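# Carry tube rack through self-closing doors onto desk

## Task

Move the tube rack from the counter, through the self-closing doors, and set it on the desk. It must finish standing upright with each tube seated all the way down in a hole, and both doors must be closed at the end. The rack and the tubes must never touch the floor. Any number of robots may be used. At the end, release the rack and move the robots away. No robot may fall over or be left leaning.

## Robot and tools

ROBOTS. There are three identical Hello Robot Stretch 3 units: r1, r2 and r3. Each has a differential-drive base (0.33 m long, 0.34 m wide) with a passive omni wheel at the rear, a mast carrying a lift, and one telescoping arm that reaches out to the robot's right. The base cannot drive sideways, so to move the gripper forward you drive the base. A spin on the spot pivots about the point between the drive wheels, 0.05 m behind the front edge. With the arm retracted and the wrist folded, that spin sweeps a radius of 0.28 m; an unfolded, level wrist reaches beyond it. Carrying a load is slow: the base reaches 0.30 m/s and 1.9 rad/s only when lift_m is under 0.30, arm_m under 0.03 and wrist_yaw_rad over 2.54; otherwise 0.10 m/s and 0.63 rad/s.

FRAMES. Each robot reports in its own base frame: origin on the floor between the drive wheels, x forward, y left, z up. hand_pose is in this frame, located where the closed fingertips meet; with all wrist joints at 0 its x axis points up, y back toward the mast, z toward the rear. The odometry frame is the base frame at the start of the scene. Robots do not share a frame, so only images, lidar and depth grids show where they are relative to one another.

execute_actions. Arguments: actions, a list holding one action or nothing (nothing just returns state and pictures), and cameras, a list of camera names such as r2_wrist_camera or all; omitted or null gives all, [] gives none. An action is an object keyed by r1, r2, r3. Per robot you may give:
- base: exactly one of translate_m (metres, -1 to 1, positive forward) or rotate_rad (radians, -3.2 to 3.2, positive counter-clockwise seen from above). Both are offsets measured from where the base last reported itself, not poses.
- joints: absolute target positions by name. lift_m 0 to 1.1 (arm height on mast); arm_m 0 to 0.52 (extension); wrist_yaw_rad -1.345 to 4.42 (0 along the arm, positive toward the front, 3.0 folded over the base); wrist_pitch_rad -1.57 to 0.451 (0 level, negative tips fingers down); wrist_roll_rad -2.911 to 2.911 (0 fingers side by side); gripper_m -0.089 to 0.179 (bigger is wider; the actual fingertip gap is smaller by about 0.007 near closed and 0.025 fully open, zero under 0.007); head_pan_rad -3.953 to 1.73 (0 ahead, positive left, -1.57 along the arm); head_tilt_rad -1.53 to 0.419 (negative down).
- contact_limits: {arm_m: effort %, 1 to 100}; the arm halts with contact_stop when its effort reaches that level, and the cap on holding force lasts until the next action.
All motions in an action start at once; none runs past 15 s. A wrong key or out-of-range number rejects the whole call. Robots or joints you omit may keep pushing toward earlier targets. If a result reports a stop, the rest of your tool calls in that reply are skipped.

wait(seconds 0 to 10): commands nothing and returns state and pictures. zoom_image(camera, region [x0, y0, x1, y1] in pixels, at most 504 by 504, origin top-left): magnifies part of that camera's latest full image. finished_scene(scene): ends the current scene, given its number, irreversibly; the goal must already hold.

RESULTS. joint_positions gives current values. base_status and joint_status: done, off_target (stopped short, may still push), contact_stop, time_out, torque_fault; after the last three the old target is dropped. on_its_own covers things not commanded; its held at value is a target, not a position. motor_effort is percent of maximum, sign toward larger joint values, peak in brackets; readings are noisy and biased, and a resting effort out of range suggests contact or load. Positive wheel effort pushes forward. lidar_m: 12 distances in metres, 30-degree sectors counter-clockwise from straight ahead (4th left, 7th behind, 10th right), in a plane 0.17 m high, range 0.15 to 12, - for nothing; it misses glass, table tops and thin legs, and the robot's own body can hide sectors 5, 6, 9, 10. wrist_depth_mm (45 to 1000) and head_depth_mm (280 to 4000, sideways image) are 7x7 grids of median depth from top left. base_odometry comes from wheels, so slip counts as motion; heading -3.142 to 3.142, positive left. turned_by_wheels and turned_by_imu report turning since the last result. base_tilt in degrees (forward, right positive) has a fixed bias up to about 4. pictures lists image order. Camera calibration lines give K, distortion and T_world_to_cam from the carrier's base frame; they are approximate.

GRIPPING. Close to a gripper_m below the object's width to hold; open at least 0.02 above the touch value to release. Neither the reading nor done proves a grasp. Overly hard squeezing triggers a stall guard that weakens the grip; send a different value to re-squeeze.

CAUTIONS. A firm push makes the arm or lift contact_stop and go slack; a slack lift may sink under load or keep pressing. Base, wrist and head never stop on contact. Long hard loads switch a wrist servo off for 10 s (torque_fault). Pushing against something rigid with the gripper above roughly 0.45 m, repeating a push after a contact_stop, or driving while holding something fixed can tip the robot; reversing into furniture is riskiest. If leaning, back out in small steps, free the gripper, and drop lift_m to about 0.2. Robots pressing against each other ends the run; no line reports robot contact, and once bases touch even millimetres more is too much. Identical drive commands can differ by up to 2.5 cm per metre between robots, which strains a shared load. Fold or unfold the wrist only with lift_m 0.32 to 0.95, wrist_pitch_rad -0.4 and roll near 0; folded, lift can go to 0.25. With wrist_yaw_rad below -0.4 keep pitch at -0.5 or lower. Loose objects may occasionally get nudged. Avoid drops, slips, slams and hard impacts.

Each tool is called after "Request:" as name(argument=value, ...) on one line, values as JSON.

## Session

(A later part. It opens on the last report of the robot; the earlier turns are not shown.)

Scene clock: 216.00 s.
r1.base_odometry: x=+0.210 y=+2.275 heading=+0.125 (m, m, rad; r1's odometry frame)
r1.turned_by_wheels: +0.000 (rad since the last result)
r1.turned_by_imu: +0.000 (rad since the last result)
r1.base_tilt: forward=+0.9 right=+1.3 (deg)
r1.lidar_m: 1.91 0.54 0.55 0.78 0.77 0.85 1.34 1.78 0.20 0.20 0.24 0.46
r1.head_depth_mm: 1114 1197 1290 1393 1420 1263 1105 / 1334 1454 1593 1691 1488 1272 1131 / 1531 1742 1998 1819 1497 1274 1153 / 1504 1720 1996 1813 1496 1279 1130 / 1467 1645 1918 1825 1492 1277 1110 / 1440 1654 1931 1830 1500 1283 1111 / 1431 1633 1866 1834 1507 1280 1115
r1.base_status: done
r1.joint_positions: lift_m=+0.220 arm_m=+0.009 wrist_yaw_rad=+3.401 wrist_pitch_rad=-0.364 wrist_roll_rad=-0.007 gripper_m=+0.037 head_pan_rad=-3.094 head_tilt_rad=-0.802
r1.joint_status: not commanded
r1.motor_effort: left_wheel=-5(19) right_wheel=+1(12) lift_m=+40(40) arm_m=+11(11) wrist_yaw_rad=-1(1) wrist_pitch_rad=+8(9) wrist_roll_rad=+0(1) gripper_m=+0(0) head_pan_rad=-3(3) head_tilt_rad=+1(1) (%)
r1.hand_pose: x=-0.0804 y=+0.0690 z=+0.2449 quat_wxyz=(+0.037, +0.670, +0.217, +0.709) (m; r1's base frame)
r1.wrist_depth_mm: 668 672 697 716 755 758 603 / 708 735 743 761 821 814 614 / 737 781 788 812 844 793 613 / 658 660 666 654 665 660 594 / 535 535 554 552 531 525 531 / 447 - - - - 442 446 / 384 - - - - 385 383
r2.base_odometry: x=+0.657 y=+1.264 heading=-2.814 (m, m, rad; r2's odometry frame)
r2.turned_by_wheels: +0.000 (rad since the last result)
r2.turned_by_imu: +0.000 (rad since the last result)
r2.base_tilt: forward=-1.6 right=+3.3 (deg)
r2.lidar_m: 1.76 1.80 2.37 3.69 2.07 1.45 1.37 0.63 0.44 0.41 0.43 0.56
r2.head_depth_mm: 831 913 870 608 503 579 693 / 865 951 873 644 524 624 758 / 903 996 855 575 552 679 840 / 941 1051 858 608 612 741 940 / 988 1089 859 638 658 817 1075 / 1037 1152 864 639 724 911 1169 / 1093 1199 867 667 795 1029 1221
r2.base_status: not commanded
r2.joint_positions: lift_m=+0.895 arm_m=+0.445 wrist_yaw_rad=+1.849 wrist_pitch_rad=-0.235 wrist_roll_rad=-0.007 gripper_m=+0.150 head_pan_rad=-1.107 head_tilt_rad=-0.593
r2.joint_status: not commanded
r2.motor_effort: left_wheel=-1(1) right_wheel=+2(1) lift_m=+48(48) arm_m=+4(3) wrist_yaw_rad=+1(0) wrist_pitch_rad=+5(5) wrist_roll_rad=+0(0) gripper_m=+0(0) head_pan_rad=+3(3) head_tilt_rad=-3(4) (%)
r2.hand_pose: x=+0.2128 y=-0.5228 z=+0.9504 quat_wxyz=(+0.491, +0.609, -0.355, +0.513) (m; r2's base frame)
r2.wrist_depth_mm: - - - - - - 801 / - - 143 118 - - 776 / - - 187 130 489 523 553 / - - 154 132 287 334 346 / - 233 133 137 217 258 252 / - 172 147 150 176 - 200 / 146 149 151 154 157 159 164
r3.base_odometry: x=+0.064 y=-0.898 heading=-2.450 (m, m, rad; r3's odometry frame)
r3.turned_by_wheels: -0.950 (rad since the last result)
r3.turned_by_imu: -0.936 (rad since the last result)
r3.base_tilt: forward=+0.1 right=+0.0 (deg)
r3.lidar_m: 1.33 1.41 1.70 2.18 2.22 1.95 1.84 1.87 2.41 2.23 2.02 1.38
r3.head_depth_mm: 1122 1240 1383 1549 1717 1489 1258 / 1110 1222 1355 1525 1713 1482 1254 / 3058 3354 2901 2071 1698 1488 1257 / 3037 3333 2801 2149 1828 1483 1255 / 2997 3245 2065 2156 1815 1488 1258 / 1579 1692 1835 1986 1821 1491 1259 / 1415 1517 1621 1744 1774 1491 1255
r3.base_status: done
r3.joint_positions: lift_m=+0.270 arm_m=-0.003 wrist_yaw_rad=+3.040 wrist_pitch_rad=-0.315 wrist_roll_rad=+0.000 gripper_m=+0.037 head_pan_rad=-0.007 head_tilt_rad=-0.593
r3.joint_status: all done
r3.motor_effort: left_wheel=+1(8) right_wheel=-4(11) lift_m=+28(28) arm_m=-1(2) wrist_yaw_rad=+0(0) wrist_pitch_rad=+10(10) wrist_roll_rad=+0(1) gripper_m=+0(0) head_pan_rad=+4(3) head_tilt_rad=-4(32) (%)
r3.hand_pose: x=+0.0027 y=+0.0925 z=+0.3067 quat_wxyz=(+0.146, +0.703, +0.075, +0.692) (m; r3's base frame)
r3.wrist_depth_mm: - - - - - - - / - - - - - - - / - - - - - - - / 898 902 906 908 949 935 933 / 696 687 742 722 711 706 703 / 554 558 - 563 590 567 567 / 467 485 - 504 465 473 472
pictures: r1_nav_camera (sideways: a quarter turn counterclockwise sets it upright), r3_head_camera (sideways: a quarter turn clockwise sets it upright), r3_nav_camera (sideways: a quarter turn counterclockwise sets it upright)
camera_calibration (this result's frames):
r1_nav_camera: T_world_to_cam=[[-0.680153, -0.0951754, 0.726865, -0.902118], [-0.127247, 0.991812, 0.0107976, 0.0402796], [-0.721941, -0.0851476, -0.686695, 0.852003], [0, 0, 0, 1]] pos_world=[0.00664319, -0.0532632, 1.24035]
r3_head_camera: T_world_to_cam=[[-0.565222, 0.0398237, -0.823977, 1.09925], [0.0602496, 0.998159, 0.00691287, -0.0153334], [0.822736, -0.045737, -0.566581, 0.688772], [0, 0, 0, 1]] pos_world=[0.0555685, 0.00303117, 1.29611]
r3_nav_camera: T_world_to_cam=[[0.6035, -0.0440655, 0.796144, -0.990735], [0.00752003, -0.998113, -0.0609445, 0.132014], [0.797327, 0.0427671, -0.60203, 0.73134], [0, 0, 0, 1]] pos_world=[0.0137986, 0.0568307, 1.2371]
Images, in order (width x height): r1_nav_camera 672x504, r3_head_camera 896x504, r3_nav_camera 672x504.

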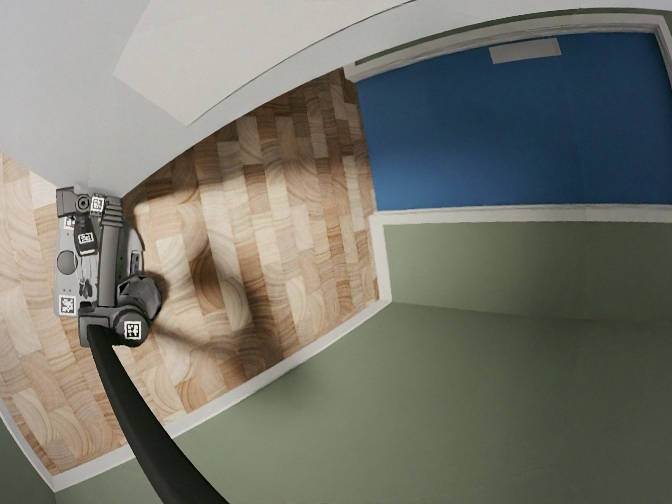

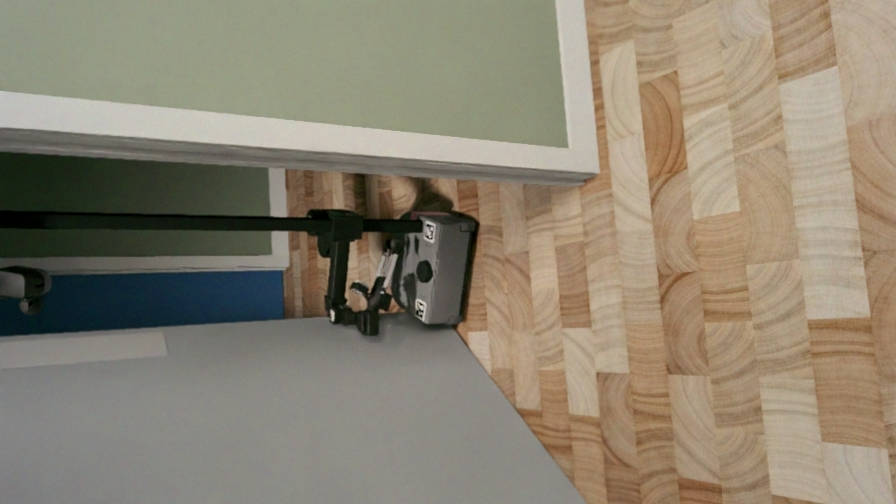

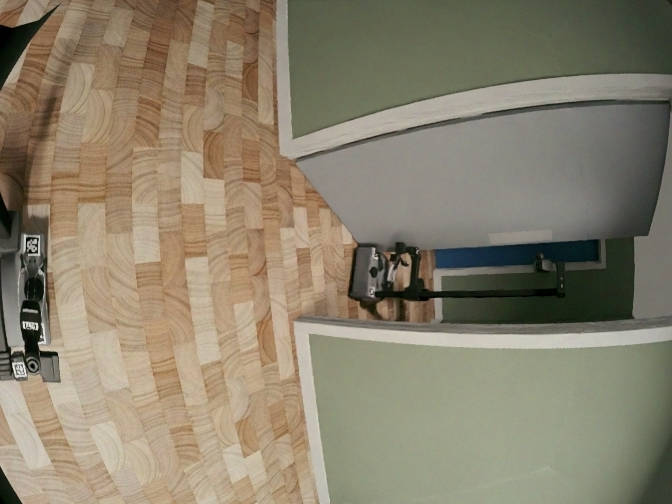

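Request:
execute_actions(actions=[{"r1":{"base":{"rotate_rad":-1.15},"joints":{"head_pan_rad":0.6,"head_tilt_rad":-1.0}}}], cameras=["r1_nav_camera"])

Request:
execute_actions(actions=[{"r1":{"base":{"translate_m":0.3}},"r3":{"base":{"translate_m":0.7}}}], cameras=["r1_nav_camera","r3_nav_camera","r3_head_camera"])

Scene clock: 219.67 s.
r1.base_odometry: x=+0.210 y=+2.275 heading=-1.026 (m, m, rad; r1's odometry frame)
r1.turned_by_wheels: -1.151 (rad since the last result)
r1.turned_by_imu: -1.151 (rad since the last result)
r1.base_tilt: forward=+1.0 right=+1.4 (deg)
r1.lidar_m: 0.15 0.26 3.55 0.57 0.54 0.78 0.77 0.81 1.17 1.71 1.85 -
r1.head_depth_mm: - - - - - 299 311 / 305 317 327 345 372 403 440 / 422 465 519 583 666 775 928 / 777 922 1137 1451 1319 1198 1090 / 2675 2181 1806 1547 1350 1193 1107 / 2772 2188 1811 1538 1350 1199 1088 / 2777 2194 1815 1549 1355 1198 1090
r1.base_status: done
r1.joint_positions: lift_m=+0.220 arm_m=+0.010 wrist_yaw_rad=+3.400 wrist_pitch_rad=-0.363 wrist_roll_rad=-0.007 gripper_m=+0.037 head_pan_rad=+0.593 head_tilt_rad=-0.990
r1.joint_status: all done
r1.on_its_own: right_wheel is at rest, and its effort (+22) is outside its rest range (-18 to +18)
r1.motor_effort: left_wheel=+4(11) right_wheel=+22(30) lift_m=+40(40) arm_m=+4(16) wrist_yaw_rad=+0(52) wrist_pitch_rad=+8(8) wrist_roll_rad=+1(1) gripper_m=+0(0) head_pan_rad=+4(45) head_tilt_rad=-6(28) (%)
r1.hand_pose: x=-0.0803 y=+0.0687 z=+0.2451 quat_wxyz=(+0.037, +0.670, +0.217, +0.709) (m; r1's base frame)
r1.wrist_depth_mm: 641 621 576 534 - - - / 666 684 618 589 - - - / 674 734 671 625 873 880 874 / 642 663 659 649 662 678 663 / 535 528 557 559 527 533 535 / 446 - - - - 443 448 / 385 - - - - 384 385
r2.base_odometry: x=+0.657 y=+1.264 heading=-2.814 (m, m, rad; r2's odometry frame)
r2.turned_by_wheels: +0.000 (rad since the last result)
r2.turned_by_imu: +0.000 (rad since the last result)
r2.base_tilt: forward=-1.6 right=+3.3 (deg)
r2.lidar_m: 1.76 1.80 2.37 3.70 2.07 1.45 1.37 0.63 0.44 0.42 0.42 0.56
r2.head_depth_mm: 830 911 870 609 503 579 692 / 865 952 873 645 524 626 758 / 901 1001 853 576 553 678 839 / 943 1048 857 609 612 743 936 / 986 1089 862 637 656 819 1072 / 1036 1148 862 639 725 910 1169 / 1092 1193 867 667 795 1029 1220
r2.base_status: not commanded
r2.joint_positions: lift_m=+0.895 arm_m=+0.445 wrist_yaw_rad=+1.849 wrist_pitch_rad=-0.235 wrist_roll_rad=-0.007 gripper_m=+0.150 head_pan_rad=-1.107 head_tilt_rad=-0.593
r2.joint_status: not commanded
r2.motor_effort: left_wheel=-2(2) right_wheel=+1(1) lift_m=+48(48) arm_m=+3(3) wrist_yaw_rad=+0(1) wrist_pitch_rad=+5(5) wrist_roll_rad=+0(0) gripper_m=+1(0) head_pan_rad=+3(3) head_tilt_rad=-4(4) (%)
r2.hand_pose: x=+0.2128 y=-0.5228 z=+0.9504 quat_wxyz=(+0.491, +0.609, -0.355, +0.513) (m; r2's base frame)
r2.wrist_depth_mm: - - - - - - 791 / - - 143 118 - - 764 / - - 187 131 499 513 558 / - - 153 132 285 334 351 / - 233 134 137 219 259 254 / - 172 147 149 176 - 199 / 147 149 151 154 157 160 164
r3.base_odometry: x=+0.064 y=-0.898 heading=-2.450 (m, m, rad; r3's odometry frame)
r3.turned_by_wheels: +0.000 (rad since the last result)
r3.turned_by_imu: +0.001 (rad since the last result)
r3.base_tilt: forward=+0.1 right=+0.0 (deg)
r3.lidar_m: 1.33 1.41 1.71 2.18 2.22 1.96 1.83 1.87 2.41 2.23 2.02 1.38
r3.head_depth_mm: 1123 1241 1373 1547 1698 1478 1258 / 1112 1217 1356 1525 1711 1493 1259 / 3093 3336 1940 2081 1703 1491 1263 / 3054 3362 2800 2077 1817 1496 1256 / 1644 1810 1965 2134 1816 1481 1259 / 1504 1622 1746 1911 1824 1483 1258 / 1369 1468 1578 1711 1774 1491 1264
r3.base_status: not commanded
r3.joint_positions: lift_m=+0.270 arm_m=-0.003 wrist_yaw_rad=+3.040 wrist_pitch_rad=-0.315 wrist_roll_rad=+0.000 gripper_m=+0.037 head_pan_rad=-0.007 head_tilt_rad=-0.593
r3.joint_status: not commanded
r3.motor_effort: left_wheel=+1(2) right_wheel=-3(3) lift_m=+28(27) arm_m=-2(1) wrist_yaw_rad=+0(0) wrist_pitch_rad=+9(10) wrist_roll_rad=+0(0) gripper_m=+0(0) head_pan_rad=+3(4) head_tilt_rad=-4(5) (%)
r3.hand_pose: x=+0.0027 y=+0.0925 z=+0.3067 quat_wxyz=(+0.146, +0.703, +0.075, +0.692) (m; r3's base frame)
r3.wrist_depth_mm: - - - - - - - / - - - - - - - / - - - - - - - / 919 926 941 944 936 919 928 / 692 683 718 737 689 704 712 / 562 551 - 558 580 563 567 / 462 476 - 499 470 468 473
pictures: r1_nav_camera (sideways: a quarter turn counterclockwise sets it upright)
camera_calibration (this result's frames):
r1_nav_camera: T_world_to_cam=[[0.635223, 0.503146, 0.585949, -0.726523], [0.623319, -0.781956, -0.00428035, 0.0553318], [0.456033, 0.367952, -0.810337, 1.0056], [0, 0, 0, 1]] pos_world=[-0.0315723, 0.0388015, 1.24082]
Images, in order (width x height): r1_nav_camera 672x504.

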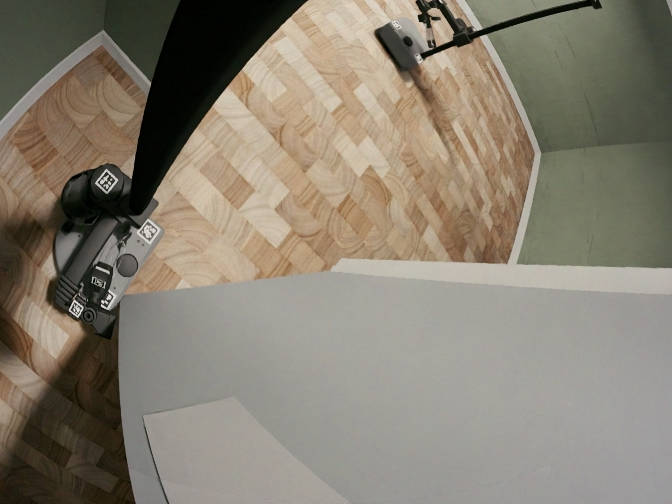

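Scene clock: 223.70 s.
r1.base_odometry: x=+0.365 y=+2.018 heading=-1.026 (m, m, rad; r1's odometry frame)
r1.turned_by_wheels: +0.000 (rad since the last result)
r1.turned_by_imu: -0.433 (rad since the last result)
r1.base_tilt: forward=+1.0 right=+1.3 (deg)
r1.lidar_m: - 0.15 0.16 3.63 3.79 0.70 0.99 0.99 1.08 1.68 0.15 -
r1.head_depth_mm: - - - - - - - / - - - - - - 342 / - - - - - - 447 / - - - - - 374 1057 / - - - - 324 765 1108 / - - - - 484 1181 1093 / - - - 404 1300 1204 1085
r1.base_status: done
r1.joint_positions: lift_m=+0.220 arm_m=+0.010 wrist_yaw_rad=+3.352 wrist_pitch_rad=-0.363 wrist_roll_rad=-0.007 gripper_m=+0.037 head_pan_rad=+0.593 head_tilt_rad=-0.990
r1.joint_status: not commanded
r1.on_its_own: wrist_yaw_rad is held at +3.358, not at your +3.400, by its stall guard, which is not easing now
r1.motor_effort: left_wheel=-1(12) right_wheel=+15(31) lift_m=+40(40) arm_m=-5(8) wrist_yaw_rad=+6(31) wrist_pitch_rad=+8(8) wrist_roll_rad=+1(1) gripper_m=+0(0) head_pan_rad=+4(3) head_tilt_rad=-5(5) (%)
r1.hand_pose: x=-0.0696 y=+0.0706 z=+0.2451 quat_wxyz=(+0.053, +0.675, +0.201, +0.708) (m; r1's base frame)
r1.wrist_depth_mm: - - - - - - 333 / 571 - - - - 751 307 / 574 856 871 883 884 695 284 / 603 673 661 661 671 599 268 / 537 536 549 - 529 490 252 / 446 - - - - 417 240 / 383 - - - - 362 226
r2.base_odometry: x=+0.657 y=+1.264 heading=-2.814 (m, m, rad; r2's odometry frame)
r2.turned_by_wheels: +0.000 (rad since the last result)
r2.turned_by_imu: +0.000 (rad since the last result)
r2.base_tilt: forward=-1.6 right=+3.3 (deg)
r2.lidar_m: 1.76 1.80 2.37 3.69 2.07 1.45 1.37 0.63 0.44 0.42 0.42 0.56
r2.head_depth_mm: 830 910 870 609 503 579 692 / 863 954 872 645 525 624 758 / 900 998 854 576 552 678 840 / 944 1050 858 608 612 743 940 / 990 1087 860 637 658 819 1074 / 1037 1149 862 640 724 913 1167 / 1092 1199 865 666 796 1031 1220
r2.base_status: not commanded
r2.joint_positions: lift_m=+0.895 arm_m=+0.445 wrist_yaw_rad=+1.849 wrist_pitch_rad=-0.235 wrist_roll_rad=-0.007 gripper_m=+0.150 head_pan_rad=-1.107 head_tilt_rad=-0.593
r2.joint_status: not commanded
r2.motor_effort: left_wheel=-2(2) right_wheel=+1(1) lift_m=+48(48) arm_m=+3(3) wrist_yaw_rad=+0(0) wrist_pitch_rad=+5(5) wrist_roll_rad=+0(0) gripper_m=+0(0) head_pan_rad=+3(3) head_tilt_rad=-3(4) (%)
r2.hand_pose: x=+0.2128 y=-0.5228 z=+0.9504 quat_wxyz=(+0.491, +0.609, -0.355, +0.513) (m; r2's base frame)
r2.wrist_depth_mm: - - - - - - 795 / - - 142 118 - - 772 / - - 187 131 492 519 563 / - - 153 132 289 336 346 / - 233 133 137 218 260 252 / - 172 147 149 177 - 198 / 146 149 151 155 157 160 165
r3.base_odometry: x=-0.475 y=-1.344 heading=-2.450 (m, m, rad; r3's odometry frame)
r3.turned_by_wheels: +0.000 (rad since the last result)
r3.turned_by_imu: +0.000 (rad since the last result)
r3.base_tilt: forward=+0.1 right=+0.1 (deg)
r3.lidar_m: 1.13 0.92 0.86 1.78 2.28 2.69 2.53 2.57 2.49 2.06 0.94 0.66
r3.head_depth_mm: 1874 611 652 705 777 920 1121 / 2427 2535 2656 2238 1664 984 1126 / 2531 2779 2987 2334 1822 1481 1257 / 2506 2734 2950 2315 1718 1483 1254 / 2534 2784 2984 1644 1482 1494 1257 / 2402 1279 1332 1436 1537 1485 1260 / 1068 1155 1226 1311 1393 1430 1259
r3.base_status: done
r3.joint_positions: lift_m=+0.270 arm_m=-0.003 wrist_yaw_rad=+3.040 wrist_pitch_rad=-0.315 wrist_roll_rad=+0.000 gripper_m=+0.037 head_pan_rad=-0.007 head_tilt_rad=-0.594
r3.joint_status: not commanded
r3.motor_effort: left_wheel=+1(8) right_wheel=-3(9) lift_m=+27(28) arm_m=-2(1) wrist_yaw_rad=+0(0) wrist_pitch_rad=+9(9) wrist_roll_rad=+0(0) gripper_m=+0(1) head_pan_rad=+4(3) head_tilt_rad=-4(5) (%)
r3.hand_pose: x=+0.0027 y=+0.0925 z=+0.3067 quat_wxyz=(+0.147, +0.703, +0.075, +0.692) (m; r3's base frame)
r3.wrist_depth_mm: - - - - - 749 683 / - - - - - 814 741 / - - - - - 857 794 / 907 904 917 913 948 867 822 / 686 684 720 734 690 702 710 / 558 550 - 567 587 564 566 / 462 484 - 495 469 475 471
pictures: r1_nav_camera (sideways: a quarter turn counterclockwise sets it upright), r3_head_camera (sideways: a quarter turn clockwise sets it upright), r3_nav_camera (sideways: a quarter turn counterclockwise sets it upright)
camera_calibration (this result's frames):
r1_nav_camera: T_world_to_cam=[[0.634983, 0.503447, 0.585951, -0.726524], [0.62369, -0.78166, -0.00428018, 0.0553293], [0.455859, 0.368169, -0.810335, 1.0056], [0, 0, 0, 1]] pos_world=[-0.0315906, 0.0387836, 1.24082]
r3_head_camera: T_world_to_cam=[[-0.565682, 0.0398267, -0.823661, 1.09885], [0.0602533, 0.998159, 0.00688299, -0.0152945], [0.82242, -0.0457347, -0.56704, 0.689372], [0, 0, 0, 1]] pos_world=[0.0555653, 0.00303121, 1.29608]
r3_nav_camera: T_world_to_cam=[[0.603945, -0.0440683, 0.795807, -0.990298], [0.0074862, -0.998113, -0.0609525, 0.132025], [0.796991, 0.0427695, -0.602475, 0.731921], [0, 0, 0, 1]] pos_world=[0.0137624, 0.0568309, 1.2371]
Images, in order (width x height): r1_nav_camera 672x504, r3_head_camera 896x504, r3_nav_camera 672x504.

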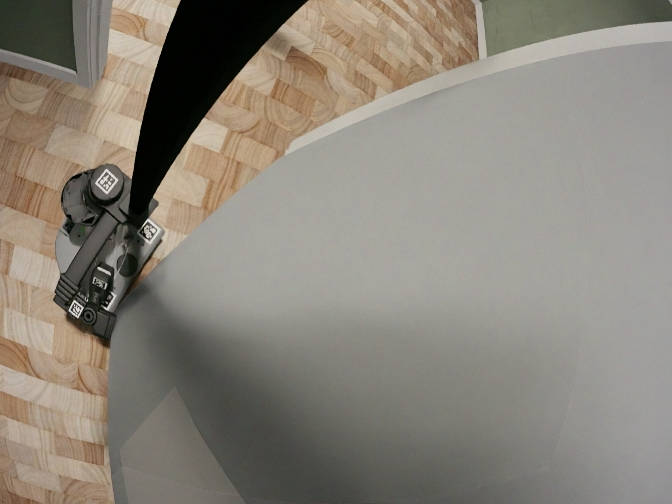

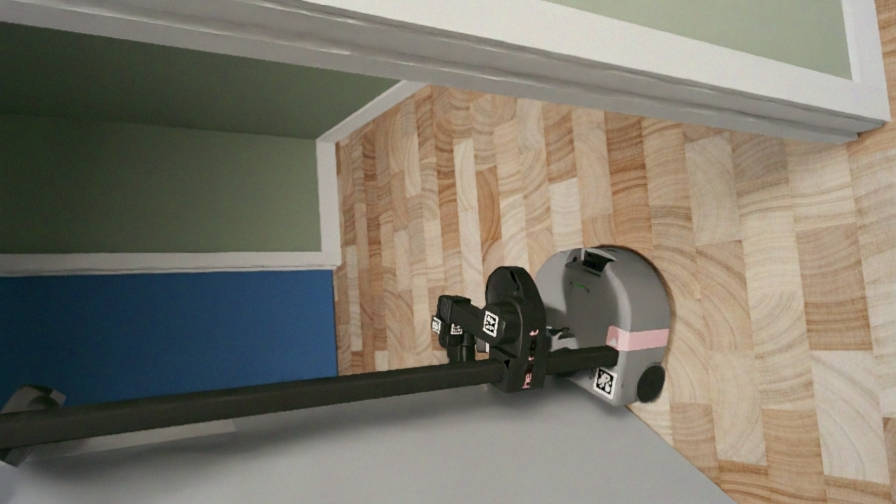

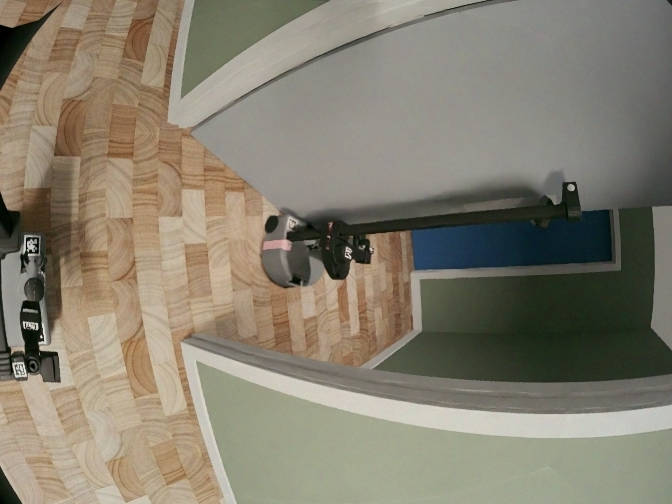

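Works; it squares to the door. Continue.

Request:
execute_actions(actions=[{"r1":{"base":{"translate_m":0.5}}}], cameras=["r1_nav_camera","r3_nav_camera","r3_head_camera"])

Scene clock: 227.67 s.
r1.base_odometry: x=+0.625 y=+1.591 heading=-1.025 (m, m, rad; r1's odometry frame)
r1.turned_by_wheels: +0.001 (rad since the last result)
r1.turned_by_imu: +0.291 (rad since the last result)
r1.base_tilt: forward=+0.9 right=+1.2 (deg)
r1.lidar_m: - - 0.15 0.19 4.05 1.09 1.41 1.44 1.67 1.49 0.15 -
r1.head_depth_mm: - - - - - - - / - - - - - - - / - - - - - - 473 / - - - - - - 482 / - - - - - - 1017 / - - - - - 535 1090 / - - - - - 1144 1090
r1.base_status: translate_m off_target (by the wheels' count: +0.4998 of +0.5000)
r1.joint_positions: lift_m=+0.220 arm_m=+0.010 wrist_yaw_rad=+3.358 wrist_pitch_rad=-0.364 wrist_roll_rad=-0.007 gripper_m=+0.037 head_pan_rad=+0.597 head_tilt_rad=-0.994
r1.joint_status: not commanded
r1.on_its_own: wrist_yaw_rad is held at +3.358, not at your +3.400, by its stall guard, which is not easing now; left_wheel is at rest, and its effort (+48) is outside its rest range (-18 to +18)
r1.motor_effort: left_wheel=+48(85) right_wheel=+0(33) lift_m=+40(41) arm_m=-2(4) wrist_yaw_rad=+1(39) wrist_pitch_rad=+8(9) wrist_roll_rad=+1(1) gripper_m=+0(0) head_pan_rad=+1(3) head_tilt_rad=-3(6) (%)
r1.hand_pose: x=-0.0707 y=+0.0704 z=+0.2449 quat_wxyz=(+0.052, +0.675, +0.203, +0.708) (m; r1's base frame)
r1.wrist_depth_mm: 829 - - - 547 254 160 / 834 - - - 536 248 158 / 859 864 879 884 561 245 157 / 663 661 665 666 552 242 156 / 530 531 549 - 452 238 154 / 443 - - - - 221 153 / 381 - - - - 216 152
r2.base_odometry: x=+0.657 y=+1.264 heading=-2.814 (m, m, rad; r2's odometry frame)
r2.turned_by_wheels: +0.000 (rad since the last result)
r2.turned_by_imu: +0.000 (rad since the last result)
r2.base_tilt: forward=-1.6 right=+3.3 (deg)
r2.lidar_m: 1.76 1.80 2.37 3.70 2.07 1.44 1.37 0.63 0.44 0.41 0.43 0.56
r2.head_depth_mm: 828 911 870 607 503 579 694 / 863 955 875 645 525 624 761 / 903 999 856 575 552 678 841 / 941 1050 859 608 612 741 936 / 990 1089 863 638 657 819 1074 / 1039 1150 864 639 724 914 1169 / 1094 1193 866 665 798 1028 1219
r2.base_status: not commanded
r2.joint_positions: lift_m=+0.895 arm_m=+0.445 wrist_yaw_rad=+1.849 wrist_pitch_rad=-0.235 wrist_roll_rad=-0.007 gripper_m=+0.150 head_pan_rad=-1.107 head_tilt_rad=-0.593
r2.joint_status: not commanded
r2.motor_effort: left_wheel=-1(1) right_wheel=+1(1) lift_m=+48(48) arm_m=+4(3) wrist_yaw_rad=+0(0) wrist_pitch_rad=+5(5) wrist_roll_rad=+0(0) gripper_m=+1(0) head_pan_rad=+2(2) head_tilt_rad=-3(3) (%)
r2.hand_pose: x=+0.2128 y=-0.5228 z=+0.9504 quat_wxyz=(+0.491, +0.609, -0.355, +0.513) (m; r2's base frame)
r2.wrist_depth_mm: - - - - - - 808 / - - 142 118 - - 764 / - - 186 131 490 523 557 / - - 153 132 289 335 348 / - 234 133 137 216 259 254 / - 173 147 149 176 - 198 / 146 148 151 154 156 160 164
r3.base_odometry: x=-0.475 y=-1.344 heading=-2.450 (m, m, rad; r3's odometry frame)
r3.turned_by_wheels: +0.000 (rad since the last result)
r3.turned_by_imu: +0.001 (rad since the last result)
r3.base_tilt: forward=+0.1 right=+0.0 (deg)
r3.lidar_m: 2.57 0.93 0.87 1.78 2.28 2.69 2.53 2.57 2.49 2.06 0.94 0.66
r3.head_depth_mm: 1886 612 653 703 777 919 1123 / 2423 2533 2643 2242 1657 981 1129 / 2531 2758 2991 2341 1806 1482 1252 / 2503 2743 2939 2331 1823 1491 1263 / 2532 2793 2997 2334 1829 1493 1254 / 2509 2769 2960 2343 1781 1489 1261 / 2503 2684 2929 2223 1657 1490 1259
r3.base_status: not commanded
r3.joint_positions: lift_m=+0.270 arm_m=-0.003 wrist_yaw_rad=+3.040 wrist_pitch_rad=-0.315 wrist_roll_rad=+0.000 gripper_m=+0.037 head_pan_rad=-0.007 head_tilt_rad=-0.594
r3.joint_status: not commanded
r3.motor_effort: left_wheel=+1(2) right_wheel=-3(3) lift_m=+27(28) arm_m=-3(2) wrist_yaw_rad=+0(0) wrist_pitch_rad=+9(9) wrist_roll_rad=+0(0) gripper_m=+0(0) head_pan_rad=+4(5) head_tilt_rad=-4(4) (%)
r3.hand_pose: x=+0.0027 y=+0.0925 z=+0.3067 quat_wxyz=(+0.147, +0.703, +0.075, +0.692) (m; r3's base frame)
r3.wrist_depth_mm: - - - - - 764 742 / - - - - - 815 799 / - - - - - 866 862 / 925 916 899 913 931 885 916 / 687 682 728 723 696 692 706 / 562 561 - 559 586 566 563 / 458 474 - 498 469 472 463
pictures: r1_nav_camera (sideways: a quarter turn counterclockwise sets it upright), r3_head_camera (sideways: a quarter turn clockwise sets it upright), r3_nav_camera (sideways: a quarter turn counterclockwise sets it upright)
camera_calibration (this result's frames):
r1_nav_camera: T_world_to_cam=[[0.634965, 0.50744, 0.582516, -0.722048], [0.626873, -0.779108, -0.00462025, 0.0557526], [0.451498, 0.368097, -0.812806, 1.00884], [0, 0, 0, 1]] pos_world=[-0.0319635, 0.0384831, 1.24085]
r3_head_camera: T_world_to_cam=[[-0.565681, 0.0398268, -0.823662, 1.09885], [0.0602534, 0.998159, 0.00688299, -0.0152945], [0.82242, -0.0457348, -0.56704, 0.689372], [0, 0, 0, 1]] pos_world=[0.0555653, 0.0030312, 1.29608]
r3_nav_camera: T_world_to_cam=[[0.603945, -0.0440684, 0.795807, -0.990298], [0.00748609, -0.998113, -0.0609525, 0.132025], [0.796991, 0.0427694, -0.602475, 0.731921], [0, 0, 0, 1]] pos_world=[0.0137624, 0.0568309, 1.2371]
Images, in order (width x height): r1_nav_camera 672x504, r3_head_camera 896x504, r3_nav_camera 672x504.

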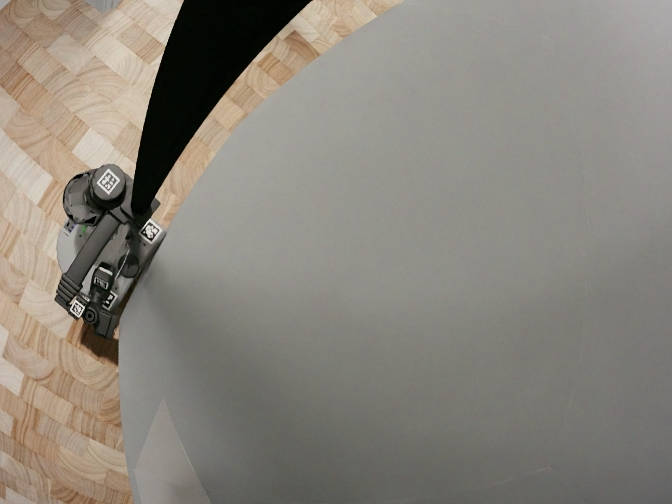

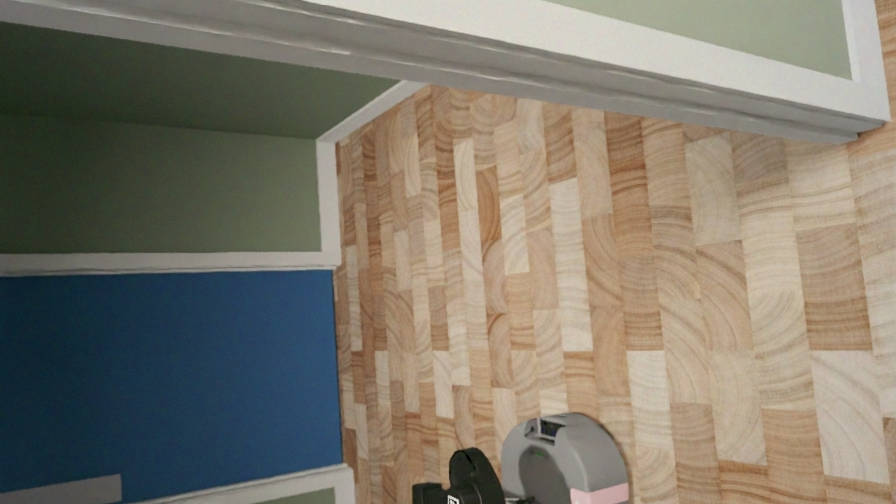

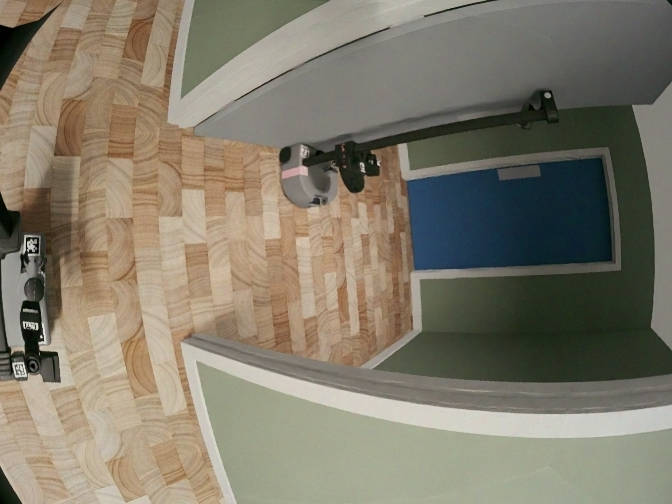

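Request:
execute_actions(actions=[{"r1":{"base":{"translate_m":0.0}},"r3":{"base":{"rotate_rad":0.22}}}], cameras=[])

Request:
execute_actions(actions=[{"r3":{"base":{"translate_m":0.5}}}], cameras=[])

Request:
execute_actions(actions=[{"r3":{"base":{"rotate_rad":-0.34},"joints":{"head_tilt_rad":-0.9}}}], cameras=[])

Request:
execute_actions(actions=[{"r3":{"base":{"translate_m":0.5}}}], cameras=["r3_nav_camera"])

Scene clock: 229.63 s.
r1.base_odometry: x=+0.625 y=+1.591 heading=-1.024 (m, m, rad; r1's odometry frame)
r1.turned_by_wheels: +0.001 (rad since the last result)
r1.turned_by_imu: +0.000 (rad since the last result)
r1.base_tilt: forward=+1.0 right=+1.3 (deg)
r1.lidar_m: - - 0.15 0.19 4.03 1.10 1.41 1.44 1.68 1.49 0.15 -
r1.head_depth_mm: - - - - - - - / - - - - - - - / - - - - - - 471 / - - - - - - 484 / - - - - - - 1026 / - - - - - 537 1095 / - - - - - 1141 1087
r1.base_status: done
r1.joint_positions: lift_m=+0.220 arm_m=+0.010 wrist_yaw_rad=+3.358 wrist_pitch_rad=-0.364 wrist_roll_rad=-0.007 gripper_m=+0.037 head_pan_rad=+0.597 head_tilt_rad=-0.994
r1.joint_status: not commanded
r1.on_its_own: wrist_yaw_rad is held at +3.358, not at your +3.400, by its stall guard, which is not easing now; left_wheel is at rest, and its effort (+23) is outside its rest range (-18 to +18)
r1.motor_effort: left_wheel=+23(34) right_wheel=+1(1) lift_m=+40(40) arm_m=-2(2) wrist_yaw_rad=+1(1) wrist_pitch_rad=+8(8) wrist_roll_rad=+1(1) gripper_m=+0(1) head_pan_rad=+2(1) head_tilt_rad=-3(3) (%)
r1.hand_pose: x=-0.0707 y=+0.0704 z=+0.2449 quat_wxyz=(+0.052, +0.675, +0.203, +0.708) (m; r1's base frame)
r1.wrist_depth_mm: 830 - - - 552 252 160 / 831 - - - 530 249 159 / 834 887 901 864 563 246 157 / 661 660 658 656 556 242 156 / 531 533 559 - 454 239 154 / 450 - - - - 221 153 / 384 - - - - 216 152
r2.base_odometry: x=+0.657 y=+1.264 heading=-2.814 (m, m, rad; r2's odometry frame)
r2.turned_by_wheels: +0.000 (rad since the last result)
r2.turned_by_imu: +0.000 (rad since the last result)
r2.base_tilt: forward=-1.6 right=+3.3 (deg)
r2.lidar_m: 1.76 1.80 2.37 3.70 2.06 1.45 1.37 0.63 0.44 0.42 0.42 0.56
r2.head_depth_mm: 830 912 870 608 502 579 692 / 865 954 876 644 525 625 758 / 904 995 854 576 552 678 838 / 945 1050 857 607 612 740 939 / 988 1087 863 638 658 820 1075 / 1039 1148 866 640 725 912 1167 / 1097 1193 866 665 796 1027 1218
r2.base_status: not commanded
r2.joint_positions: lift_m=+0.895 arm_m=+0.445 wrist_yaw_rad=+1.849 wrist_pitch_rad=-0.235 wrist_roll_rad=-0.007 gripper_m=+0.150 head_pan_rad=-1.107 head_tilt_rad=-0.593
r2.joint_status: not commanded
r2.motor_effort: left_wheel=-1(1) right_wheel=+2(2) lift_m=+48(48) arm_m=+3(4) wrist_yaw_rad=+0(0) wrist_pitch_rad=+5(5) wrist_roll_rad=+0(0) gripper_m=+0(1) head_pan_rad=+4(3) head_tilt_rad=-4(3) (%)
r2.hand_pose: x=+0.2128 y=-0.5228 z=+0.9504 quat_wxyz=(+0.491, +0.609, -0.355, +0.513) (m; r2's base frame)
r2.wrist_depth_mm: - - - - - - 797 / - - 144 118 - - 771 / - - 187 130 497 523 565 / - - 153 132 287 336 346 / - 235 133 137 218 259 251 / - 172 147 150 177 - 199 / 147 149 151 155 157 159 165
r3.base_odometry: x=-0.475 y=-1.344 heading=-2.230 (m, m, rad; r3's odometry frame)
r3.turned_by_wheels: +0.220 (rad since the last result)
r3.turned_by_imu: +0.217 (rad since the last result)
r3.base_tilt: forward=+0.1 right=+0.1 (deg)
r3.lidar_m: 1.37 0.87 1.00 2.24 2.44 2.56 2.53 2.75 2.49 1.58 0.76 0.66
r3.head_depth_mm: 2427 2643 2905 2336 1809 1479 1102 / 2479 2729 2920 2325 1809 1477 1258 / 2525 2784 3004 2324 1802 1491 1265 / 2574 2817 3008 2340 1812 1492 1255 / 2541 2801 2974 2161 1707 1486 1260 / 2522 2740 2948 1562 1718 1497 1259 / 1208 1294 1440 1474 1495 1437 1257
r3.base_status: done
r3.joint_positions: lift_m=+0.270 arm_m=-0.003 wrist_yaw_rad=+3.040 wrist_pitch_rad=-0.315 wrist_roll_rad=+0.000 gripper_m=+0.037 head_pan_rad=-0.007 head_tilt_rad=-0.594
r3.joint_status: not commanded
r3.motor_effort: left_wheel=-2(6) right_wheel=+3(12) lift_m=+27(27) arm_m=-1(2) wrist_yaw_rad=+0(0) wrist_pitch_rad=+9(9) wrist_roll_rad=+0(0) gripper_m=+0(0) head_pan_rad=+3(4) head_tilt_rad=-4(4) (%)
r3.hand_pose: x=+0.0027 y=+0.0925 z=+0.3067 quat_wxyz=(+0.147, +0.703, +0.075, +0.692) (m; r3's base frame)
r3.wrist_depth_mm: - - - - - - 702 / - - - - - - 690 / - - - - - - 732 / 916 900 931 925 930 900 789 / 680 688 735 725 707 694 711 / 552 560 - 555 585 571 568 / 466 484 - 499 465 466 469
pictures: none
No camera images: the call's "cameras" was empty. Leave "cameras" out to get every camera's image.

Scene clock: 232.97 s.
r1.base_odometry: x=+0.625 y=+1.591 heading=-1.024 (m, m, rad; r1's odometry frame)
r1.turned_by_wheels: +0.000 (rad since the last result)
r1.turned_by_imu: -0.001 (rad since the last result)
r1.base_tilt: forward=+0.9 right=+1.3 (deg)
r1.lidar_m: - - 0.15 0.19 4.02 1.10 1.41 1.44 1.68 1.49 0.15 -
r1.head_depth_mm: - - - - - - - / - - - - - - - / - - - - - - 472 / - - - - - - 484 / - - - - - - 1022 / - - - - - 536 1091 / - - - - - 1145 1089
r1.base_status: not commanded
r1.joint_positions: lift_m=+0.220 arm_m=+0.010 wrist_yaw_rad=+3.358 wrist_pitch_rad=-0.364 wrist_roll_rad=-0.007 gripper_m=+0.037 head_pan_rad=+0.597 head_tilt_rad=-0.994
r1.joint_status: not commanded
r1.on_its_own: wrist_yaw_rad is held at +3.358, not at your +3.400, by its stall guard, which is not easing now; left_wheel is at rest, and its effort (+22) is outside its rest range (-18 to +18)
r1.motor_effort: left_wheel=+22(22) right_wheel=+1(1) lift_m=+40(40) arm_m=-2(2) wrist_yaw_rad=+0(1) wrist_pitch_rad=+8(8) wrist_roll_rad=+1(1) gripper_m=+0(0) head_pan_rad=+1(1) head_tilt_rad=-4(3) (%)
r1.hand_pose: x=-0.0707 y=+0.0704 z=+0.2449 quat_wxyz=(+0.052, +0.675, +0.203, +0.708) (m; r1's base frame)
r1.wrist_depth_mm: 812 - - - 558 253 160 / 854 - 939 - 540 250 158 / 840 864 860 880 558 246 157 / 662 661 656 666 546 243 156 / 526 528 545 - 451 239 155 / 445 - - - - 221 153 / 383 - - - - 217 153
r2.base_odometry: x=+0.657 y=+1.264 heading=-2.814 (m, m, rad; r2's odometry frame)
r2.turned_by_wheels: +0.000 (rad since the last result)
r2.turned_by_imu: +0.000 (rad since the last result)
r2.base_tilt: forward=-1.6 right=+3.2 (deg)
r2.lidar_m: 1.76 1.80 2.37 3.70 2.07 1.45 1.37 0.63 0.44 0.42 0.43 0.56
r2.head_depth_mm: 830 910 872 608 503 579 691 / 866 953 874 646 524 625 759 / 901 999 853 575 553 678 840 / 943 1046 858 609 612 742 939 / 987 1089 861 639 658 817 1076 / 1036 1148 862 640 724 914 1168 / 1094 1192 867 666 797 1029 1216
r2.base_status: not commanded
r2.joint_positions: lift_m=+0.895 arm_m=+0.445 wrist_yaw_rad=+1.849 wrist_pitch_rad=-0.235 wrist_roll_rad=-0.007 gripper_m=+0.150 head_pan_rad=-1.107 head_tilt_rad=-0.593
r2.joint_status: not commanded
r2.motor_effort: left_wheel=-1(1) right_wheel=+1(1) lift_m=+48(48) arm_m=+3(3) wrist_yaw_rad=+0(0) wrist_pitch_rad=+5(5) wrist_roll_rad=+0(0) gripper_m=+1(0) head_pan_rad=+2(3) head_tilt_rad=-3(4) (%)
r2.hand_pose: x=+0.2128 y=-0.5228 z=+0.9504 quat_wxyz=(+0.491, +0.609, -0.355, +0.513) (m; r2's base frame)
r2.wrist_depth_mm: - - - - - - 786 / - - 143 118 - - 773 / - - 186 131 496 520 563 / - - 153 132 288 333 345 / - 233 133 137 216 260 253 / - 173 146 150 175 - 198 / 146 148 151 154 157 160 164
r3.base_odometry: x=-0.781 y=-1.740 heading=-2.230 (m, m, rad; r3's odometry frame)
r3.turned_by_wheels: +0.000 (rad since the last result)
r3.turned_by_imu: +0.000 (rad since the last result)
r3.base_tilt: forward=+0.1 right=+0.0 (deg)
r3.lidar_m: 2.50 0.67 0.57 0.87 2.36 3.04 3.00 2.84 2.21 0.37 0.37 1.55
r3.head_depth_mm: 2038 2193 2442 2339 1812 1484 1258 / 2099 2309 2524 2315 1821 1483 1252 / 2100 2333 2582 2328 1819 1490 1257 / 2138 2360 2618 2340 1816 1489 1261 / 2130 2368 2595 2343 1812 1376 1259 / 2105 2315 2586 2352 1208 1274 1259 / 2124 2342 2592 1350 1094 1274 1255
r3.base_status: done
r3.joint_positions: lift_m=+0.270 arm_m=-0.003 wrist_yaw_rad=+3.040 wrist_pitch_rad=-0.315 wrist_roll_rad=+0.000 gripper_m=+0.037 head_pan_rad=-0.007 head_tilt_rad=-0.594
r3.joint_status: not commanded
r3.motor_effort: left_wheel=-1(4) right_wheel=+2(14) lift_m=+28(27) arm_m=-1(2) wrist_yaw_rad=+0(0) wrist_pitch_rad=+10(10) wrist_roll_rad=+0(0) gripper_m=+0(0) head_pan_rad=+4(4) head_tilt_rad=-4(4) (%)
r3.hand_pose: x=+0.0027 y=+0.0925 z=+0.3067 quat_wxyz=(+0.147, +0.703, +0.075, +0.692) (m; r3's base frame)
r3.wrist_depth_mm: - - - - 552 521 527 / - - - - 590 552 563 / - - - - 621 606 610 / 902 912 917 928 691 652 673 / 688 698 742 723 692 693 701 / 550 560 - 559 586 558 562 / 463 483 - 498 472 476 468
pictures: none
No camera images: the call's "cameras" was empty. Leave "cameras" out to get every camera's image.

Scene clock: 234.33 s.
r1.base_odometry: x=+0.625 y=+1.591 heading=-1.024 (m, m, rad; r1's odometry frame)
r1.turned_by_wheels: +0.000 (rad since the last result)
r1.turned_by_imu: +0.000 (rad since the last result)
r1.base_tilt: forward=+1.0 right=+1.3 (deg)
r1.lidar_m: - - 0.15 0.19 4.03 1.10 1.41 1.45 1.68 1.49 0.15 -
r1.head_depth_mm: - - - - - - - / - - - - - - - / - - - - - - 472 / - - - - - - 485 / - - - - - - 1025 / - - - - - 536 1093 / - - - - - 1144 1087
r1.base_status: not commanded
r1.joint_positions: lift_m=+0.220 arm_m=+0.010 wrist_yaw_rad=+3.358 wrist_pitch_rad=-0.364 wrist_roll_rad=-0.007 gripper_m=+0.037 head_pan_rad=+0.597 head_tilt_rad=-0.994
r1.joint_status: not commanded
r1.on_its_own: wrist_yaw_rad is held at +3.358, not at your +3.400, by its stall guard, which is not easing now; left_wheel is at rest, and its effort (+22) is outside its rest range (-18 to +18)
r1.motor_effort: left_wheel=+22(23) right_wheel=+1(1) lift_m=+40(40) arm_m=-2(2) wrist_yaw_rad=+1(0) wrist_pitch_rad=+8(8) wrist_roll_rad=+1(1) gripper_m=-1(0) head_pan_rad=+1(1) head_tilt_rad=-4(4) (%)
r1.hand_pose: x=-0.0707 y=+0.0704 z=+0.2449 quat_wxyz=(+0.052, +0.675, +0.203, +0.708) (m; r1's base frame)
r1.wrist_depth_mm: 839 - - - 558 251 160 / 838 - 953 - 531 248 159 / 871 866 861 869 566 246 157 / 667 664 664 663 555 243 156 / 532 533 551 - 452 241 155 / 444 - - - - 220 154 / 385 - - - - 217 152
r2.base_odometry: x=+0.657 y=+1.264 heading=-2.814 (m, m, rad; r2's odometry frame)
r2.turned_by_wheels: +0.000 (rad since the last result)
r2.turned_by_imu: +0.000 (rad since the last result)
r2.base_tilt: forward=-1.6 right=+3.3 (deg)
r2.lidar_m: 1.76 1.80 2.36 3.69 2.07 1.45 1.37 0.63 0.44 0.42 0.43 0.56
r2.head_depth_mm: 832 911 870 609 503 578 693 / 865 956 873 644 524 624 757 / 902 1001 855 575 553 679 839 / 942 1055 858 608 613 740 940 / 991 1092 860 637 658 818 1075 / 1038 1150 863 640 726 913 1169 / 1095 1193 866 667 798 1030 1217
r2.base_status: not commanded
r2.joint_positions: lift_m=+0.895 arm_m=+0.445 wrist_yaw_rad=+1.849 wrist_pitch_rad=-0.235 wrist_roll_rad=-0.007 gripper_m=+0.150 head_pan_rad=-1.107 head_tilt_rad=-0.593
r2.joint_status: not commanded
r2.motor_effort: left_wheel=-2(1) right_wheel=+1(1) lift_m=+48(48) arm_m=+3(3) wrist_yaw_rad=+0(0) wrist_pitch_rad=+5(5) wrist_roll_rad=+0(0) gripper_m=+0(1) head_pan_rad=+3(3) head_tilt_rad=-3(4) (%)
r2.hand_pose: x=+0.2128 y=-0.5228 z=+0.9504 quat_wxyz=(+0.491, +0.609, -0.355, +0.513) (m; r2's base frame)
r2.wrist_depth_mm: - - - - - - 794 / - - 142 118 - - 762 / - - 188 131 501 524 559 / - - 154 132 286 336 349 / - 233 133 137 216 258 252 / - 172 147 149 176 - 199 / 146 149 150 155 157 160 164
r3.base_odometry: x=-0.781 y=-1.740 heading=-2.570 (m, m, rad; r3's odometry frame)
r3.turned_by_wheels: -0.340 (rad since the last result)
r3.turned_by_imu: -0.335 (rad since the last result)
r3.base_tilt: forward=+0.1 right=+0.0 (deg)
r3.lidar_m: 2.08 0.89 0.59 0.57 2.18 2.62 3.01 3.02 2.86 2.22 0.37 0.43
r3.head_depth_mm: 1611 1710 1816 1656 1421 1252 918 / 1955 2120 1966 1653 1438 1260 1124 / 2282 2408 1948 1655 1428 1264 1121 / 2268 2425 1968 1646 1429 1263 1123 / 2236 2421 1950 1650 1431 1254 1126 / 2228 2421 1970 1645 1427 1247 1122 / 2195 2331 1949 1650 1375 1256 1120
r3.base_status: done
r3.joint_positions: lift_m=+0.270 arm_m=-0.002 wrist_yaw_rad=+3.040 wrist_pitch_rad=-0.315 wrist_roll_rad=+0.000 gripper_m=+0.037 head_pan_rad=-0.007 head_tilt_rad=-0.889
r3.joint_status: all done
r3.motor_effort: left_wheel=+2(6) right_wheel=-3(10) lift_m=+27(28) arm_m=-1(2) wrist_yaw_rad=+0(0) wrist_pitch_rad=+9(10) wrist_roll_rad=+0(0) gripper_m=+0(0) head_pan_rad=+3(4) head_tilt_rad=-7(32) (%)
r3.hand_pose: x=+0.0027 y=+0.0925 z=+0.3067 quat_wxyz=(+0.147, +0.703, +0.075, +0.692) (m; r3's base frame)
r3.wrist_depth_mm: - - - 563 616 683 731 / - - - 612 655 739 825 / - - - 663 711 821 786 / 908 898 854 720 777 863 720 / 686 685 721 746 711 700 719 / 552 551 - 560 580 562 565 / 462 480 - 499 471 466 471
pictures: none
No camera images: the call's "cameras" was empty. Leave "cameras" out to get every camera's image.

Scene clock: 237.67 s.
r1.base_odometry: x=+0.625 y=+1.591 heading=-1.024 (m, m, rad; r1's odometry frame)
r1.turned_by_wheels: +0.000 (rad since the last result)
r1.turned_by_imu: -0.001 (rad since the last result)
r1.base_tilt: forward=+0.9 right=+1.3 (deg)
r1.lidar_m: - - 0.15 0.19 0.64 0.64 1.41 1.44 1.67 1.49 0.15 -
r1.head_depth_mm: - - - - - - - / - - - - - - - / - - - - - - 472 / - - - - - - 485 / - - - - - - 1026 / - - - - - 536 1092 / - - - - - 1143 1085
r1.base_status: not commanded
r1.joint_positions: lift_m=+0.220 arm_m=+0.010 wrist_yaw_rad=+3.358 wrist_pitch_rad=-0.364 wrist_roll_rad=-0.007 gripper_m=+0.037 head_pan_rad=+0.597 head_tilt_rad=-0.994
r1.joint_status: not commanded
r1.on_its_own: wrist_yaw_rad is held at +3.358, not at your +3.400, by its stall guard, which is not easing now; left_wheel is at rest, and its effort (+23) is outside its rest range (-18 to +18)
r1.motor_effort: left_wheel=+23(22) right_wheel=+1(1) lift_m=+40(40) arm_m=-2(2) wrist_yaw_rad=-1(0) wrist_pitch_rad=+8(8) wrist_roll_rad=+0(1) gripper_m=+0(0) head_pan_rad=+1(1) head_tilt_rad=-3(3) (%)
r1.hand_pose: x=-0.0707 y=+0.0704 z=+0.2449 quat_wxyz=(+0.052, +0.675, +0.203, +0.708) (m; r1's base frame)
r1.wrist_depth_mm: 806 - - - 554 251 161 / 785 632 - - 537 248 159 / 535 556 874 879 572 245 158 / 598 590 660 665 547 242 156 / 532 532 558 - 459 239 155 / 448 - - - - 221 153 / 383 - - - - 216 153
r2.base_odometry: x=+0.657 y=+1.264 heading=-2.814 (m, m, rad; r2's odometry frame)
r2.turned_by_wheels: +0.000 (rad since the last result)
r2.turned_by_imu: +0.000 (rad since the last result)
r2.base_tilt: forward=-1.6 right=+3.3 (deg)
r2.lidar_m: 1.76 1.81 2.37 3.70 2.07 1.45 1.37 0.63 0.44 0.42 0.43 0.56
r2.head_depth_mm: 831 910 869 609 503 580 693 / 864 953 874 646 524 625 759 / 903 999 855 575 552 678 840 / 943 1049 858 609 612 743 935 / 989 1091 860 637 656 817 1076 / 1037 1151 863 640 724 915 1168 / 1095 1197 865 666 795 1030 1222
r2.base_status: not commanded
r2.joint_positions: lift_m=+0.895 arm_m=+0.445 wrist_yaw_rad=+1.849 wrist_pitch_rad=-0.235 wrist_roll_rad=-0.007 gripper_m=+0.150 head_pan_rad=-1.107 head_tilt_rad=-0.593
r2.joint_status: not commanded
r2.motor_effort: left_wheel=-2(1) right_wheel=+1(1) lift_m=+48(48) arm_m=+3(3) wrist_yaw_rad=+0(0) wrist_pitch_rad=+5(5) wrist_roll_rad=+0(0) gripper_m=+0(0) head_pan_rad=+3(3) head_tilt_rad=-3(4) (%)
r2.hand_pose: x=+0.2128 y=-0.5228 z=+0.9504 quat_wxyz=(+0.491, +0.609, -0.355, +0.513) (m; r2's base frame)
r2.wrist_depth_mm: - - - - - - 810 / - - 143 118 - - 774 / - - 186 131 496 518 561 / - - 153 132 288 331 349 / - 235 133 136 216 261 253 / - 172 147 149 176 - 198 / 146 149 150 154 157 159 163
r3.base_odometry: x=-1.202 y=-2.010 heading=-2.570 (m, m, rad; r3's odometry frame)
r3.turned_by_wheels: +0.000 (rad since the last result)
r3.turned_by_imu: +0.000 (rad since the last result)
r3.base_tilt: forward=+0.2 right=+0.0 (deg)
r3.lidar_m: 1.85 2.04 0.59 0.63 0.63 2.73 3.48 3.48 0.36 0.58 0.84 1.00
r3.head_depth_mm: 1428 1522 1634 1619 1430 1261 1122 / 1743 1877 1902 1649 1430 1260 1121 / 1861 2155 1973 1649 1433 1263 1125 / 1822 2085 1950 1652 1425 1257 1123 / 1783 2067 1951 1656 1425 1256 1121 / 1787 2053 1957 1665 1432 1251 1123 / 1761 2005 1959 1645 1423 1252 1118
r3.base_status: done
r3.joint_positions: lift_m=+0.270 arm_m=-0.002 wrist_yaw_rad=+3.040 wrist_pitch_rad=-0.315 wrist_roll_rad=+0.000 gripper_m=+0.037 head_pan_rad=-0.007 head_tilt_rad=-0.890
r3.joint_status: not commanded
r3.motor_effort: left_wheel=+2(8) right_wheel=-3(6) lift_m=+28(27) arm_m=-2(1) wrist_yaw_rad=+0(0) wrist_pitch_rad=+10(10) wrist_roll_rad=+1(0) gripper_m=+0(0) head_pan_rad=+4(3) head_tilt_rad=-6(7) (%)
r3.hand_pose: x=+0.0027 y=+0.0925 z=+0.3067 quat_wxyz=(+0.147, +0.703, +0.075, +0.692) (m; r3's base frame)
r3.wrist_depth_mm: 508 - 605 655 516 460 - / 542 - 640 692 734 - - / 571 595 691 756 709 - - / 629 627 745 810 608 615 931 / 651 671 733 728 615 636 708 / 549 552 - 562 581 567 556 / 463 478 - 489 464 469 471
pictures: r3_nav_camera (sideways: a quarter turn counterclockwise sets it upright)
camera_calibration (this result's frames):
r3_nav_camera: T_world_to_cam=[[0.80988, -0.0453902, 0.584837, -0.716628], [-0.0108344, -0.997989, -0.0624522, 0.134065], [0.586496, 0.0442424, -0.808743, 1.00147], [0, 0, 0, 1]] pos_world=[-0.00552339, 0.0569602, 1.23741]
Images, in order (width x height): r3_nav_camera 672x504.

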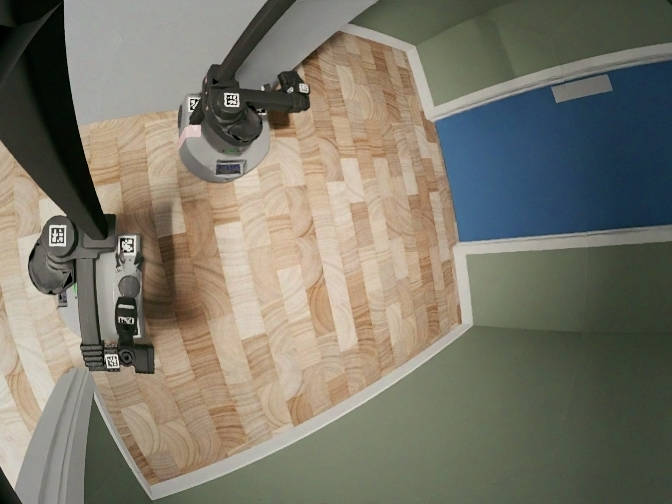

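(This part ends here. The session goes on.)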